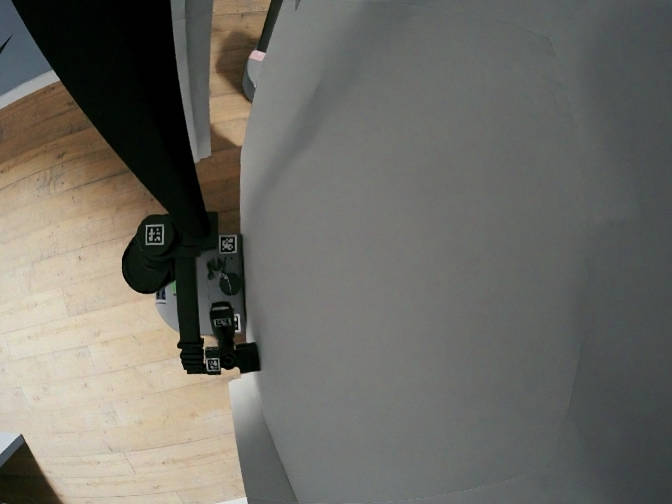

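Request:
execute_actions(actions=[{"r3":{"base":{"translate_m":-0.2},"joints":{"lift_m":0.28,"wrist_yaw_rad":3.3}}}], cameras=[])

Request:
execute_actions(actions=[{"r3":{"base":{"rotate_rad":1.78},"joints":{"head_pan_rad":-1.57,"head_tilt_rad":-1.0}}}], cameras=[])

Request:
execute_actions(actions=[{"r3":{"base":{"translate_m":0.14}}}], cameras=["r3_nav_camera"])

Scene clock: 228.83 s.
r1.base_odometry: x=-3.134 y=-1.874 heading=-2.425 (m, m, rad; r1's odometry frame)
r1.turned_by_wheels: +0.000 (rad since the last result)
r1.turned_by_imu: -0.001 (rad since the last result)
r1.base_tilt: forward=+0.9 right=+1.4 (deg)
r1.lidar_m: - - 0.15 0.19 1.77 1.58 1.48 1.11 3.29 0.23 0.15 -
r1.head_depth_mm: - - - - - - 1052 / - - - - - - - / - - - - - - - / - - - - - - - / - - - - - - - / - - - - - - 1055 / - - - - - - 1058
r1.base_status: not commanded
r1.joint_positions: lift_m=+0.310 arm_m=+0.020 wrist_yaw_rad=+3.298 wrist_pitch_rad=-0.416 wrist_roll_rad=-0.007 gripper_m=+0.000 head_pan_rad=-0.002 head_tilt_rad=-1.016
r1.joint_status: not commanded
r1.on_its_own: left_wheel is at rest, and its effort (+28) is outside its rest range (-18 to +18)
r1.motor_effort: left_wheel=+28(27) right_wheel=+8(8) lift_m=+41(41) arm_m=+2(2) wrist_yaw_rad=+2(2) wrist_pitch_rad=+8(8) wrist_roll_rad=+1(1) gripper_m=-2(3) head_pan_rad=+1(1) head_tilt_rad=+9(10) (%)
r1.hand_pose: x=-0.0563 y=+0.0571 z=+0.3231 quat_wxyz=(+0.091, +0.675, +0.200, +0.704) (m; r1's base frame)
r1.wrist_depth_mm: - - - - - 225 137 / - - - - - 219 135 / 955 963 962 934 862 214 134 / 755 758 749 752 510 209 131 / 620 612 632 - 487 205 130 / 530 527 540 - 368 201 129 / 464 - - - - 199 127
r2.base_odometry: x=+2.204 y=+1.228 heading=-0.851 (m, m, rad; r2's odometry frame)
r2.turned_by_wheels: +0.000 (rad since the last result)
r2.turned_by_imu: +0.000 (rad since the last result)
r2.base_tilt: forward=-1.6 right=+3.3 (deg)
r2.lidar_m: 1.33 1.27 0.59 0.43 0.41 0.43 0.53 1.54 2.96 2.85 2.74 1.83
r2.head_depth_mm: - - - - 1046 1147 1094 / - - - - 1255 1202 1097 / - - - - 1291 - 1088 / 887 1085 - - 1296 - 1095 / 1191 1540 - - 1285 1198 1099 / 1722 1731 - - 1290 1201 1107 / 1933 1742 - - 1299 1200 1113
r2.base_status: not commanded
r2.joint_positions: lift_m=+0.950 arm_m=+0.010 wrist_yaw_rad=+1.569 wrist_pitch_rad=-0.227 wrist_roll_rad=-0.007 gripper_m=+0.105 head_pan_rad=-3.135 head_tilt_rad=-1.087
r2.joint_status: not commanded
r2.motor_effort: left_wheel=-1(1) right_wheel=+0(0) lift_m=+48(48) arm_m=-3(3) wrist_yaw_rad=+0(1) wrist_pitch_rad=+9(9) wrist_roll_rad=+0(0) gripper_m=-19(20) head_pan_rad=-2(2) head_tilt_rad=-6(6) (%)
r2.hand_pose: x=+0.2228 y=-0.1556 z=+1.0073 quat_wxyz=(+0.556, +0.552, -0.438, +0.441) (m; r2's base frame)
r2.wrist_depth_mm: 926 - - - - - - / 974 - - 135 - - - / - - - 121 - - - / - - 145 126 155 - - / - 138 182 152 156 - - / - 153 169 145 164 - - / - - 156 159 162 - -
r3.base_odometry: x=-3.086 y=-4.762 heading=-3.006 (m, m, rad; r3's odometry frame)
r3.turned_by_wheels: +0.000 (rad since the last result)
r3.turned_by_imu: +0.006 (rad since the last result)
r3.base_tilt: forward=+0.1 right=+0.0 (deg)
r3.lidar_m: 0.20 0.20 0.24 0.46 1.06 1.27 2.18 1.22 1.15 1.03 0.33 0.22
r3.head_depth_mm: - - 327 502 1008 1206 1124 / - - 321 472 992 1203 - / - - 314 445 876 1207 - / - - 308 421 787 1204 - / - - 302 399 713 1207 - / - - 295 380 653 1187 - / - - - 361 604 1165 1126
r3.base_status: done
r3.joint_positions: lift_m=+0.280 arm_m=+0.010 wrist_yaw_rad=+3.298 wrist_pitch_rad=-0.419 wrist_roll_rad=-0.003 gripper_m=+0.000 head_pan_rad=+0.001 head_tilt_rad=-1.198
r3.joint_status: all done
r3.motor_effort: left_wheel=+1(29) right_wheel=+1(35) lift_m=+27(26) arm_m=+1(1) wrist_yaw_rad=+1(28) wrist_pitch_rad=+10(10) wrist_roll_rad=+1(1) gripper_m=-2(2) head_pan_rad=+0(0) head_tilt_rad=-2(2) (%)
r3.hand_pose: x=-0.0563 y=+0.0668 z=+0.2927 quat_wxyz=(+0.092, +0.677, +0.201, +0.702) (m; r3's base frame)
r3.wrist_depth_mm: 946 928 978 - 465 400 272 / - - - - 500 396 272 / 951 947 960 790 545 397 270 / 714 720 718 680 594 395 270 / 575 589 587 619 595 397 270 / 489 505 - - 519 396 270 / 416 - - - 431 397 269
pictures: none
No camera images: the call's "cameras" was empty. Leave "cameras" out to get every camera's image.

Scene clock: 231.27 s.
r1.base_odometry: x=-3.134 y=-1.874 heading=-2.425 (m, m, rad; r1's odometry frame)
r1.turned_by_wheels: +0.000 (rad since the last result)
r1.turned_by_imu: +0.000 (rad since the last result)
r1.base_tilt: forward=+0.9 right=+1.3 (deg)
r1.lidar_m: - - 0.15 0.19 1.75 1.58 1.48 1.11 3.29 0.23 0.15 -
r1.head_depth_mm: - - - - - - 1051 / - - - - - - - / - - - - - - - / - - - - - - - / - - - - - - - / - - - - - - 1058 / - - - - - - 1056
r1.base_status: not commanded
r1.joint_positions: lift_m=+0.310 arm_m=+0.020 wrist_yaw_rad=+3.298 wrist_pitch_rad=-0.416 wrist_roll_rad=-0.007 gripper_m=+0.000 head_pan_rad=-0.002 head_tilt_rad=-1.016
r1.joint_status: not commanded
r1.on_its_own: left_wheel is at rest, and its effort (+27) is outside its rest range (-18 to +18)
r1.motor_effort: left_wheel=+27(27) right_wheel=+8(8) lift_m=+41(41) arm_m=+1(1) wrist_yaw_rad=+2(2) wrist_pitch_rad=+8(8) wrist_roll_rad=+0(1) gripper_m=-2(2) head_pan_rad=+1(2) head_tilt_rad=+9(9) (%)
r1.hand_pose: x=-0.0563 y=+0.0571 z=+0.3231 quat_wxyz=(+0.091, +0.675, +0.200, +0.704) (m; r1's base frame)
r1.wrist_depth_mm: - - - - - 224 138 / - - - - - 219 135 / 953 963 963 898 871 213 134 / 761 752 756 756 512 209 132 / 624 620 621 - 492 206 131 / 523 531 542 - 371 202 129 / 461 - - - - 197 127
r2.base_odometry: x=+2.204 y=+1.228 heading=-0.851 (m, m, rad; r2's odometry frame)
r2.turned_by_wheels: +0.000 (rad since the last result)
r2.turned_by_imu: +0.000 (rad since the last result)
r2.base_tilt: forward=-1.6 right=+3.2 (deg)
r2.lidar_m: 1.32 1.27 0.59 0.43 0.41 0.43 0.58 1.54 2.97 2.85 2.73 1.83
r2.head_depth_mm: - - - - 1053 1156 1100 / - - - - 1248 1205 1093 / - - - - 1293 - 1086 / 934 1145 - - 1295 - 1091 / 1220 1559 - - 1289 1201 1089 / 1717 1736 - - 1293 1189 1110 / 1930 1734 - - 1298 1193 1112
r2.base_status: not commanded
r2.joint_positions: lift_m=+0.950 arm_m=+0.010 wrist_yaw_rad=+1.569 wrist_pitch_rad=-0.227 wrist_roll_rad=-0.007 gripper_m=+0.105 head_pan_rad=-3.135 head_tilt_rad=-1.087
r2.joint_status: not commanded
r2.motor_effort: left_wheel=-1(1) right_wheel=-1(0) lift_m=+48(49) arm_m=-3(3) wrist_yaw_rad=+0(0) wrist_pitch_rad=+9(9) wrist_roll_rad=+0(0) gripper_m=-19(20) head_pan_rad=-2(2) head_tilt_rad=-6(6) (%)
r2.hand_pose: x=+0.2228 y=-0.1556 z=+1.0073 quat_wxyz=(+0.556, +0.552, -0.438, +0.441) (m; r2's base frame)
r2.wrist_depth_mm: 930 - - - - - - / 994 - - 136 - - - / - - - 121 - - - / - - 145 126 155 - - / - 138 183 152 156 - - / - 153 169 145 164 - - / - - 156 159 161 - -
r3.base_odometry: x=-3.086 y=-4.762 heading=-1.226 (m, m, rad; r3's odometry frame)
r3.turned_by_wheels: +1.780 (rad since the last result)
r3.turned_by_imu: +1.496 (rad since the last result)
r3.base_tilt: forward=+0.1 right=+0.0 (deg)
r3.lidar_m: 0.41 1.09 1.27 2.17 1.18 1.15 1.00 0.40 0.24 0.20 0.20 0.24
r3.head_depth_mm: - - 297 369 559 945 1121 / - - - 344 505 935 1158 / - - - 326 462 765 - / - - - 312 424 662 - / - - - 304 392 608 1091 / - - - 298 365 550 1080 / - - - - 341 499 926
r3.base_status: done
r3.joint_positions: lift_m=+0.280 arm_m=+0.009 wrist_yaw_rad=+3.329 wrist_pitch_rad=-0.419 wrist_roll_rad=-0.002 gripper_m=+0.000 head_pan_rad=-1.567 head_tilt_rad=-0.992
r3.joint_status: all done
r3.on_its_own: wrist_yaw_rad is at rest, and its effort (-31) is outside its rest range (-12 to +12)
r3.motor_effort: left_wheel=+1(17) right_wheel=+12(100) lift_m=+32(31) arm_m=+7(21) wrist_yaw_rad=-31(33) wrist_pitch_rad=+10(12) wrist_roll_rad=+1(1) gripper_m=-2(2) head_pan_rad=-1(47) head_tilt_rad=-4(21) (%)
r3.hand_pose: x=-0.0631 y=+0.0662 z=+0.2925 quat_wxyz=(+0.082, +0.674, +0.212, +0.703) (m; r3's base frame)
r3.wrist_depth_mm: - - - - - - - / - - - - - - - / 932 945 986 982 - - - / 713 726 735 745 751 748 767 / 583 574 591 618 606 601 605 / 482 508 - - 521 508 506 / 420 - - - - 429 438
pictures: none
No camera images: the call's "cameras" was empty. Leave "cameras" out to get every camera's image.

Scene clock: 233.50 s.
r1.base_odometry: x=-3.134 y=-1.874 heading=-2.425 (m, m, rad; r1's odometry frame)
r1.turned_by_wheels: +0.000 (rad since the last result)
r1.turned_by_imu: +0.000 (rad since the last result)
r1.base_tilt: forward=+0.9 right=+1.4 (deg)
r1.lidar_m: - - 0.15 0.19 1.76 1.58 1.48 1.10 3.27 0.23 0.15 -
r1.head_depth_mm: - - - - - - 1046 / - - - - - - - / - - - - - - - / - - - - - - - / - - - - - - - / - - - - - - 1055 / - - - - - - 1054
r1.base_status: not commanded
r1.joint_positions: lift_m=+0.310 arm_m=+0.020 wrist_yaw_rad=+3.298 wrist_pitch_rad=-0.416 wrist_roll_rad=-0.007 gripper_m=+0.000 head_pan_rad=-0.002 head_tilt_rad=-1.016
r1.joint_status: not commanded
r1.on_its_own: left_wheel is at rest, and its effort (+27) is outside its rest range (-18 to +18)
r1.motor_effort: left_wheel=+27(27) right_wheel=+8(8) lift_m=+41(41) arm_m=+2(1) wrist_yaw_rad=+3(3) wrist_pitch_rad=+8(8) wrist_roll_rad=+1(1) gripper_m=-3(3) head_pan_rad=+1(1) head_tilt_rad=+9(9) (%)
r1.hand_pose: x=-0.0563 y=+0.0571 z=+0.3231 quat_wxyz=(+0.091, +0.675, +0.200, +0.704) (m; r1's base frame)
r1.wrist_depth_mm: - - - - - 223 138 / - - - - - 218 135 / 963 966 952 908 864 214 134 / 758 754 752 761 515 209 132 / 622 623 620 - 486 205 131 / 525 528 545 - 371 201 129 / 456 - - - - 198 127
r2.base_odometry: x=+2.204 y=+1.228 heading=-0.851 (m, m, rad; r2's odometry frame)
r2.turned_by_wheels: +0.000 (rad since the last result)
r2.turned_by_imu: +0.000 (rad since the last result)
r2.base_tilt: forward=-1.6 right=+3.2 (deg)
r2.lidar_m: 1.32 1.27 0.59 0.43 0.42 0.43 0.58 1.54 2.97 2.85 2.74 1.83
r2.head_depth_mm: - - - - 1052 1153 1096 / - - - - 1248 1203 1094 / - - - - 1293 - 1089 / 933 1153 - - 1291 - 1090 / 1217 1539 - - 1282 1203 1102 / 1730 1746 - - 1290 1193 1112 / 1936 1744 - - 1298 1197 1113
r2.base_status: not commanded
r2.joint_positions: lift_m=+0.950 arm_m=+0.010 wrist_yaw_rad=+1.569 wrist_pitch_rad=-0.227 wrist_roll_rad=-0.007 gripper_m=+0.105 head_pan_rad=-3.135 head_tilt_rad=-1.087
r2.joint_status: not commanded
r2.motor_effort: left_wheel=-1(1) right_wheel=-1(0) lift_m=+49(49) arm_m=-3(3) wrist_yaw_rad=+0(0) wrist_pitch_rad=+9(9) wrist_roll_rad=+0(0) gripper_m=-18(20) head_pan_rad=-1(2) head_tilt_rad=-6(6) (%)
r2.hand_pose: x=+0.2228 y=-0.1556 z=+1.0073 quat_wxyz=(+0.556, +0.552, -0.438, +0.441) (m; r2's base frame)
r2.wrist_depth_mm: 936 - - - - - - / 993 - - 136 - - - / - - - 121 - - - / - - 145 126 155 - - / - 138 182 152 156 - - / - 154 169 145 164 - - / - - 156 158 161 - -
r3.base_odometry: x=-3.039 y=-4.894 heading=-1.227 (m, m, rad; r3's odometry frame)
r3.turned_by_wheels: +0.000 (rad since the last result)
r3.turned_by_imu: -0.463 (rad since the last result)
r3.base_tilt: forward=+0.1 right=+0.0 (deg)
r3.lidar_m: 0.22 0.41 1.04 1.23 2.30 1.23 1.19 1.06 0.34 0.21 0.18 0.18
r3.head_depth_mm: 299 369 511 665 893 1235 1127 / - 313 408 592 918 1221 1153 / - 295 340 457 702 1212 - / - - 300 375 522 803 - / - - - 317 416 605 1077 / - - - 291 345 466 719 / - - - - 304 379 534
r3.base_status: done
r3.joint_positions: lift_m=+0.280 arm_m=+0.009 wrist_yaw_rad=+3.367 wrist_pitch_rad=-0.419 wrist_roll_rad=-0.002 gripper_m=+0.000 head_pan_rad=-1.570 head_tilt_rad=-0.992
r3.joint_status: not commanded
r3.on_its_own: wrist_yaw_rad is held at +3.348, not at your +3.300, by its stall guard, which is not easing now; wrist_yaw_rad is at rest, and its effort (-20) is outside its rest range (-12 to +12)
r3.motor_effort: left_wheel=+1(17) right_wheel=+16(89) lift_m=+34(36) arm_m=+7(23) wrist_yaw_rad=-20(100) wrist_pitch_rad=+10(11) wrist_roll_rad=+1(1) gripper_m=-2(2) head_pan_rad=+0(1) head_tilt_rad=-5(6) (%)
r3.hand_pose: x=-0.0713 y=+0.0645 z=+0.2924 quat_wxyz=(+0.069, +0.670, +0.224, +0.705) (m; r3's base frame)
r3.wrist_depth_mm: - - - - - - 850 / - - - - - - 854 / 940 941 980 944 - - 898 / 709 724 729 740 757 757 771 / 577 579 591 - 599 612 611 / 483 501 - - 522 508 508 / 419 - - - - 435 431
pictures: r3_nav_camera (sideways: a quarter turn counterclockwise sets it upright)
camera_calibration (this result's frames):
r3_nav_camera: T_world_to_cam=[[-0.0389615, -0.865546, 0.499312, -0.600033], [-0.998051, 0.00933142, -0.0617024, 0.139103], [0.048747, -0.500743, -0.864222, 1.07687], [0, 0, 0, 1]] pos_world=[0.0629594, 0.0185793, 1.23884]
Images, in order (width x height): r3_nav_camera 672x504.

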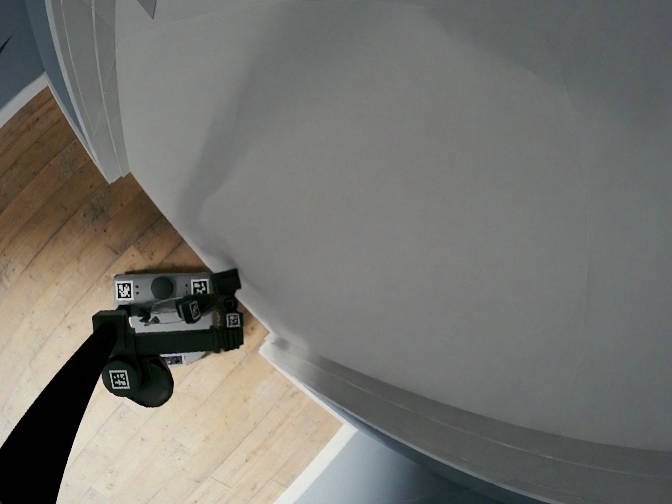

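Request:
execute_actions(actions=[{"r3":{"base":{"translate_m":-0.22},"joints":{"wrist_yaw_rad":3.3}}}], cameras=[])

Request:
execute_actions(actions=[{"r3":{"base":{"rotate_rad":0.78}}}], cameras=[])

Request:
execute_actions(actions=[{"r3":{"base":{"translate_m":0.42}}}], cameras=["r3_nav_camera"])

Scene clock: 236.67 s.
r1.base_odometry: x=-3.134 y=-1.874 heading=-2.425 (m, m, rad; r1's odometry frame)
r1.turned_by_wheels: +0.000 (rad since the last result)
r1.turned_by_imu: -0.001 (rad since the last result)
r1.base_tilt: forward=+0.9 right=+1.3 (deg)
r1.lidar_m: - - 0.15 0.19 1.29 1.58 1.48 1.11 3.29 0.23 0.15 -
r1.head_depth_mm: - - - - - - 1054 / - - - - - - - / - - - - - - - / - - - - - - - / - - - - - - - / - - - - - - 1059 / - - - - - - 1058
r1.base_status: not commanded
r1.joint_positions: lift_m=+0.310 arm_m=+0.020 wrist_yaw_rad=+3.298 wrist_pitch_rad=-0.416 wrist_roll_rad=-0.007 gripper_m=+0.000 head_pan_rad=-0.002 head_tilt_rad=-1.016
r1.joint_status: not commanded
r1.on_its_own: left_wheel is at rest, and its effort (+27) is outside its rest range (-18 to +18)
r1.motor_effort: left_wheel=+27(26) right_wheel=+8(8) lift_m=+41(41) arm_m=+2(2) wrist_yaw_rad=+2(2) wrist_pitch_rad=+8(8) wrist_roll_rad=+1(0) gripper_m=-3(2) head_pan_rad=+1(2) head_tilt_rad=+9(8) (%)
r1.hand_pose: x=-0.0563 y=+0.0571 z=+0.3231 quat_wxyz=(+0.091, +0.675, +0.200, +0.704) (m; r1's base frame)
r1.wrist_depth_mm: - - - - - 224 137 / - - - - - 218 135 / 971 983 968 911 881 214 134 / 756 761 751 749 521 210 132 / 625 620 624 - 481 206 130 / 526 532 542 - 367 201 129 / 458 - - - - 198 127
r2.base_odometry: x=+2.204 y=+1.228 heading=-0.851 (m, m, rad; r2's odometry frame)
r2.turned_by_wheels: +0.000 (rad since the last result)
r2.turned_by_imu: +0.000 (rad since the last result)
r2.base_tilt: forward=-1.6 right=+3.3 (deg)
r2.lidar_m: 1.33 1.27 0.59 0.43 0.41 0.43 0.58 1.54 2.96 2.85 2.73 1.83
r2.head_depth_mm: - - - - 1045 1155 1095 / - - - - 1241 1204 1090 / - - - - 1291 - 1094 / 935 1146 - - 1300 - 1091 / 1214 1546 - - 1285 1212 1095 / 1725 1759 - - 1289 1203 1111 / 1933 1744 - - 1302 1201 1112
r2.base_status: not commanded
r2.joint_positions: lift_m=+0.950 arm_m=+0.010 wrist_yaw_rad=+1.569 wrist_pitch_rad=-0.227 wrist_roll_rad=-0.007 gripper_m=+0.105 head_pan_rad=-3.135 head_tilt_rad=-1.087
r2.joint_status: not commanded
r2.motor_effort: left_wheel=-1(1) right_wheel=+0(0) lift_m=+49(48) arm_m=-3(3) wrist_yaw_rad=+1(1) wrist_pitch_rad=+9(9) wrist_roll_rad=+0(0) gripper_m=-19(19) head_pan_rad=-2(2) head_tilt_rad=-6(6) (%)
r2.hand_pose: x=+0.2228 y=-0.1556 z=+1.0073 quat_wxyz=(+0.556, +0.552, -0.438, +0.441) (m; r2's base frame)
r2.wrist_depth_mm: 946 - - - - - - / 977 - - 135 - - - / - - - 121 - - - / - - 145 126 155 - - / - 138 183 152 156 - - / - 153 169 145 164 - - / - - 157 158 162 - -
r3.base_odometry: x=-3.113 y=-4.686 heading=-1.226 (m, m, rad; r3's odometry frame)
r3.turned_by_wheels: +0.000 (rad since the last result)
r3.turned_by_imu: +0.002 (rad since the last result)
r3.base_tilt: forward=+0.1 right=+0.0 (deg)
r3.lidar_m: 0.39 0.63 1.20 1.43 2.15 1.03 1.00 0.89 0.46 0.37 0.33 0.33
r3.head_depth_mm: 415 531 739 1205 1384 1242 1119 / 341 432 588 859 1325 1243 1150 / 327 387 476 626 994 1235 - / 353 417 508 653 896 1223 - / 363 422 504 626 824 1183 1123 / 333 382 448 541 684 925 1100 / 307 350 403 476 585 752 1060
r3.base_status: done
r3.joint_positions: lift_m=+0.280 arm_m=+0.010 wrist_yaw_rad=+3.302 wrist_pitch_rad=-0.419 wrist_roll_rad=-0.002 gripper_m=+0.000 head_pan_rad=-1.570 head_tilt_rad=-0.992
r3.joint_status: all done
r3.motor_effort: left_wheel=+1(5) right_wheel=-1(10) lift_m=+34(34) arm_m=+3(7) wrist_yaw_rad=-2(21) wrist_pitch_rad=+10(10) wrist_roll_rad=+1(1) gripper_m=-2(2) head_pan_rad=+0(0) head_tilt_rad=-5(5) (%)
r3.hand_pose: x=-0.0570 y=+0.0669 z=+0.2924 quat_wxyz=(+0.091, +0.677, +0.202, +0.702) (m; r3's base frame)
r3.wrist_depth_mm: - - - - - - 927 / 960 - - - - - 967 / 926 950 976 - - - 968 / 715 735 724 744 757 756 769 / 567 582 587 623 609 606 609 / 486 510 - - 522 507 509 / 419 - - - - 430 435
pictures: none
No camera images: the call's "cameras" was empty. Leave "cameras" out to get every camera's image.

Scene clock: 238.43 s.
r1.base_odometry: x=-3.134 y=-1.874 heading=-2.425 (m, m, rad; r1's odometry frame)
r1.turned_by_wheels: +0.000 (rad since the last result)
r1.turned_by_imu: +0.000 (rad since the last result)
r1.base_tilt: forward=+0.8 right=+1.3 (deg)
r1.lidar_m: - - 0.15 0.20 1.27 1.58 1.48 1.11 3.29 0.23 0.15 -
r1.head_depth_mm: - - - - - - 1050 / - - - - - - - / - - - - - - - / - - - - - - - / - - - - - - - / - - - - - - 1053 / - - - - - - 1057
r1.base_status: not commanded
r1.joint_positions: lift_m=+0.310 arm_m=+0.020 wrist_yaw_rad=+3.298 wrist_pitch_rad=-0.416 wrist_roll_rad=-0.007 gripper_m=+0.000 head_pan_rad=-0.002 head_tilt_rad=-1.016
r1.joint_status: not commanded
r1.on_its_own: left_wheel is at rest, and its effort (+27) is outside its rest range (-18 to +18)
r1.motor_effort: left_wheel=+27(26) right_wheel=+8(8) lift_m=+41(41) arm_m=+2(1) wrist_yaw_rad=+2(2) wrist_pitch_rad=+8(8) wrist_roll_rad=+1(1) gripper_m=-2(1) head_pan_rad=+1(1) head_tilt_rad=+9(9) (%)
r1.hand_pose: x=-0.0563 y=+0.0571 z=+0.3231 quat_wxyz=(+0.091, +0.675, +0.200, +0.704) (m; r1's base frame)
r1.wrist_depth_mm: - - - - - 223 137 / - - - - - 218 136 / 965 964 949 920 868 213 134 / 757 762 758 752 517 208 132 / 616 623 625 - 490 206 130 / 532 528 539 - 370 201 129 / 458 - - - - 198 127
r2.base_odometry: x=+2.204 y=+1.228 heading=-0.851 (m, m, rad; r2's odometry frame)
r2.turned_by_wheels: +0.000 (rad since the last result)
r2.turned_by_imu: +0.000 (rad since the last result)
r2.base_tilt: forward=-1.6 right=+3.2 (deg)
r2.lidar_m: 1.32 1.27 0.59 0.43 0.41 0.43 0.58 1.54 2.96 2.86 2.74 1.83
r2.head_depth_mm: - - - - 1049 1153 1098 / - - - - 1248 1204 1089 / - - - - 1292 - 1092 / 943 1148 - - 1298 - 1092 / 1210 1551 - - 1290 1211 1094 / 1709 1762 - - 1299 1194 1111 / 1928 1742 - - 1299 1194 1107
r2.base_status: not commanded
r2.joint_positions: lift_m=+0.950 arm_m=+0.010 wrist_yaw_rad=+1.569 wrist_pitch_rad=-0.227 wrist_roll_rad=-0.007 gripper_m=+0.105 head_pan_rad=-3.135 head_tilt_rad=-1.087
r2.joint_status: not commanded
r2.motor_effort: left_wheel=-1(1) right_wheel=-1(0) lift_m=+48(49) arm_m=-3(3) wrist_yaw_rad=+1(0) wrist_pitch_rad=+9(9) wrist_roll_rad=+0(0) gripper_m=-19(19) head_pan_rad=-2(2) head_tilt_rad=-7(6) (%)
r2.hand_pose: x=+0.2228 y=-0.1556 z=+1.0073 quat_wxyz=(+0.556, +0.552, -0.438, +0.441) (m; r2's base frame)
r2.wrist_depth_mm: 938 - - - - - - / 976 - - 136 - - - / - - - 121 - - - / - - 145 126 155 - - / - 138 182 152 156 - - / - 153 169 145 164 - - / - - 156 158 161 - -
r3.base_odometry: x=-3.113 y=-4.686 heading=-0.447 (m, m, rad; r3's odometry frame)
r3.turned_by_wheels: +0.780 (rad since the last result)
r3.turned_by_imu: +0.770 (rad since the last result)
r3.base_tilt: forward=+0.1 right=+0.0 (deg)
r3.lidar_m: 1.19 1.26 1.79 1.19 1.03 0.92 0.82 0.37 0.34 0.33 0.35 0.49
r3.head_depth_mm: 291 329 402 514 711 931 1126 / 292 330 401 515 715 1119 1154 / 292 330 401 515 713 1120 - / 292 331 402 518 717 1081 - / 293 331 404 517 719 1174 1126 / 294 333 405 518 721 1185 1119 / 290 332 406 520 725 1177 1120
r3.base_status: done
r3.joint_positions: lift_m=+0.280 arm_m=+0.010 wrist_yaw_rad=+3.302 wrist_pitch_rad=-0.419 wrist_roll_rad=-0.002 gripper_m=+0.000 head_pan_rad=-1.570 head_tilt_rad=-0.992
r3.joint_status: not commanded
r3.motor_effort: left_wheel=-2(6) right_wheel=+2(13) lift_m=+34(35) arm_m=+2(3) wrist_yaw_rad=-2(2) wrist_pitch_rad=+10(10) wrist_roll_rad=+1(1) gripper_m=-2(2) head_pan_rad=+0(0) head_tilt_rad=-5(5) (%)
r3.hand_pose: x=-0.0570 y=+0.0669 z=+0.2924 quat_wxyz=(+0.091, +0.677, +0.202, +0.702) (m; r3's base frame)
r3.wrist_depth_mm: 826 - - - - - - / 840 - - - - - - / 819 956 976 - - - - / 713 718 734 731 748 753 777 / 572 581 588 620 597 609 608 / 486 509 - - 520 507 515 / 420 - - - - 433 434
pictures: none
No camera images: the call's "cameras" was empty. Leave "cameras" out to get every camera's image.

Scene clock: 241.50 s.
r1.base_odometry: x=-3.134 y=-1.874 heading=-2.425 (m, m, rad; r1's odometry frame)
r1.turned_by_wheels: +0.000 (rad since the last result)
r1.turned_by_imu: -0.001 (rad since the last result)
r1.base_tilt: forward=+0.9 right=+1.4 (deg)
r1.lidar_m: - - 0.15 0.19 1.75 1.58 1.48 1.11 3.29 0.23 0.15 -
r1.head_depth_mm: - - - - - - 1051 / - - - - - - - / - - - - - - - / - - - - - - - / - - - - - - - / - - - - - - 1053 / - - - - - - 1057
r1.base_status: not commanded
r1.joint_positions: lift_m=+0.310 arm_m=+0.020 wrist_yaw_rad=+3.298 wrist_pitch_rad=-0.416 wrist_roll_rad=-0.007 gripper_m=+0.000 head_pan_rad=-0.002 head_tilt_rad=-1.016
r1.joint_status: not commanded
r1.on_its_own: left_wheel is at rest, and its effort (+27) is outside its rest range (-18 to +18)
r1.motor_effort: left_wheel=+27(28) right_wheel=+8(8) lift_m=+41(41) arm_m=+2(2) wrist_yaw_rad=+2(2) wrist_pitch_rad=+8(8) wrist_roll_rad=+1(0) gripper_m=-2(2) head_pan_rad=+1(1) head_tilt_rad=+9(10) (%)
r1.hand_pose: x=-0.0563 y=+0.0571 z=+0.3231 quat_wxyz=(+0.091, +0.675, +0.200, +0.704) (m; r1's base frame)
r1.wrist_depth_mm: - - - - - 224 138 / - - - - - 219 135 / 955 974 969 922 867 214 134 / 749 757 755 746 517 209 132 / 619 622 619 - 485 205 130 / 521 525 541 - 369 201 129 / 461 - - - - 197 127
r2.base_odometry: x=+2.204 y=+1.228 heading=-0.851 (m, m, rad; r2's odometry frame)
r2.turned_by_wheels: +0.000 (rad since the last result)
r2.turned_by_imu: +0.000 (rad since the last result)
r2.base_tilt: forward=-1.6 right=+3.3 (deg)
r2.lidar_m: 1.32 1.27 0.59 0.43 0.42 0.43 0.58 1.54 2.97 2.86 2.74 1.83
r2.head_depth_mm: - - - - 1048 1150 1096 / - - - - 1253 1208 1098 / - - - - 1298 - 1092 / 935 1152 - - 1311 - 1091 / 1209 1564 - - 1289 1206 1104 / 1723 1735 - - 1293 1195 1107 / 1919 1743 - - 1307 1198 1107
r2.base_status: not commanded
r2.joint_positions: lift_m=+0.950 arm_m=+0.010 wrist_yaw_rad=+1.569 wrist_pitch_rad=-0.227 wrist_roll_rad=-0.007 gripper_m=+0.105 head_pan_rad=-3.135 head_tilt_rad=-1.087
r2.joint_status: not commanded
r2.motor_effort: left_wheel=-1(1) right_wheel=-1(0) lift_m=+49(48) arm_m=-3(3) wrist_yaw_rad=+0(0) wrist_pitch_rad=+9(9) wrist_roll_rad=+0(0) gripper_m=-20(20) head_pan_rad=-1(2) head_tilt_rad=-6(7) (%)
r2.hand_pose: x=+0.2228 y=-0.1556 z=+1.0073 quat_wxyz=(+0.556, +0.552, -0.438, +0.441) (m; r2's base frame)
r2.wrist_depth_mm: 926 - - - - - - / 967 - - 136 - - - / - - - 121 - - - / - - 145 126 155 - - / - 138 182 152 156 - - / - 154 169 145 164 - - / - - 156 159 162 - -
r3.base_odometry: x=-2.735 y=-4.868 heading=-0.447 (m, m, rad; r3's odometry frame)
r3.turned_by_wheels: +0.000 (rad since the last result)
r3.turned_by_imu: +0.000 (rad since the last result)
r3.base_tilt: forward=+0.1 right=+0.1 (deg)
r3.lidar_m: 0.77 0.82 1.16 1.96 1.23 1.35 0.90 0.47 0.36 0.35 0.31 0.40
r3.head_depth_mm: 302 352 430 548 758 1175 1123 / 299 353 430 549 761 1189 1154 / 299 353 430 551 765 1177 - / 300 354 432 553 770 1150 - / 300 352 431 555 770 1158 1119 / 302 354 431 555 694 947 1123 / 300 353 420 492 571 945 1113
r3.base_status: done
r3.joint_positions: lift_m=+0.280 arm_m=+0.010 wrist_yaw_rad=+3.302 wrist_pitch_rad=-0.419 wrist_roll_rad=-0.002 gripper_m=+0.000 head_pan_rad=-1.570 head_tilt_rad=-0.992
r3.joint_status: not commanded
r3.motor_effort: left_wheel=-2(5) right_wheel=+2(12) lift_m=+35(34) arm_m=+2(2) wrist_yaw_rad=-2(2) wrist_pitch_rad=+10(10) wrist_roll_rad=+1(1) gripper_m=-2(2) head_pan_rad=+0(0) head_tilt_rad=-5(5) (%)
r3.hand_pose: x=-0.0570 y=+0.0669 z=+0.2924 quat_wxyz=(+0.091, +0.677, +0.202, +0.702) (m; r3's base frame)
r3.wrist_depth_mm: - - - - - - - / - - - - - - - / 920 950 980 - - - - / 725 727 734 736 750 759 768 / 577 581 592 622 596 607 607 / 484 510 - - 518 509 512 / 416 - - - - 433 433
pictures: r3_nav_camera (sideways: a quarter turn counterclockwise sets it upright)
camera_calibration (this result's frames):
r3_nav_camera: T_world_to_cam=[[-0.0389613, -0.865546, 0.499312, -0.600033], [-0.998051, 0.0093312, -0.0617024, 0.139103], [0.0487471, -0.500743, -0.864223, 1.07687], [0, 0, 0, 1]] pos_world=[0.0629594, 0.0185794, 1.23884]
Images, in order (width x height): r3_nav_camera 672x504.

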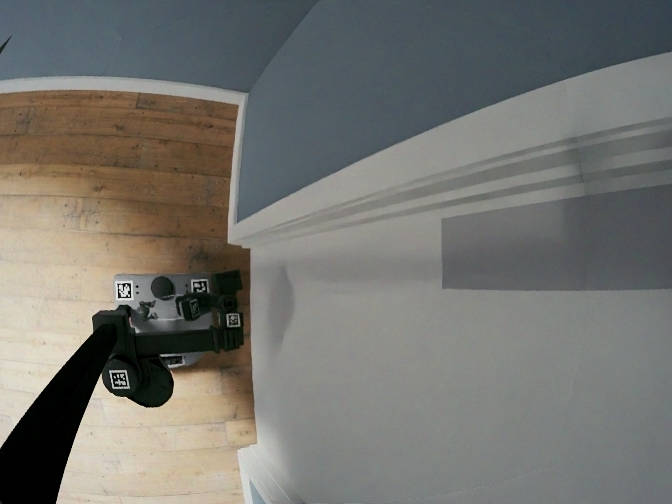

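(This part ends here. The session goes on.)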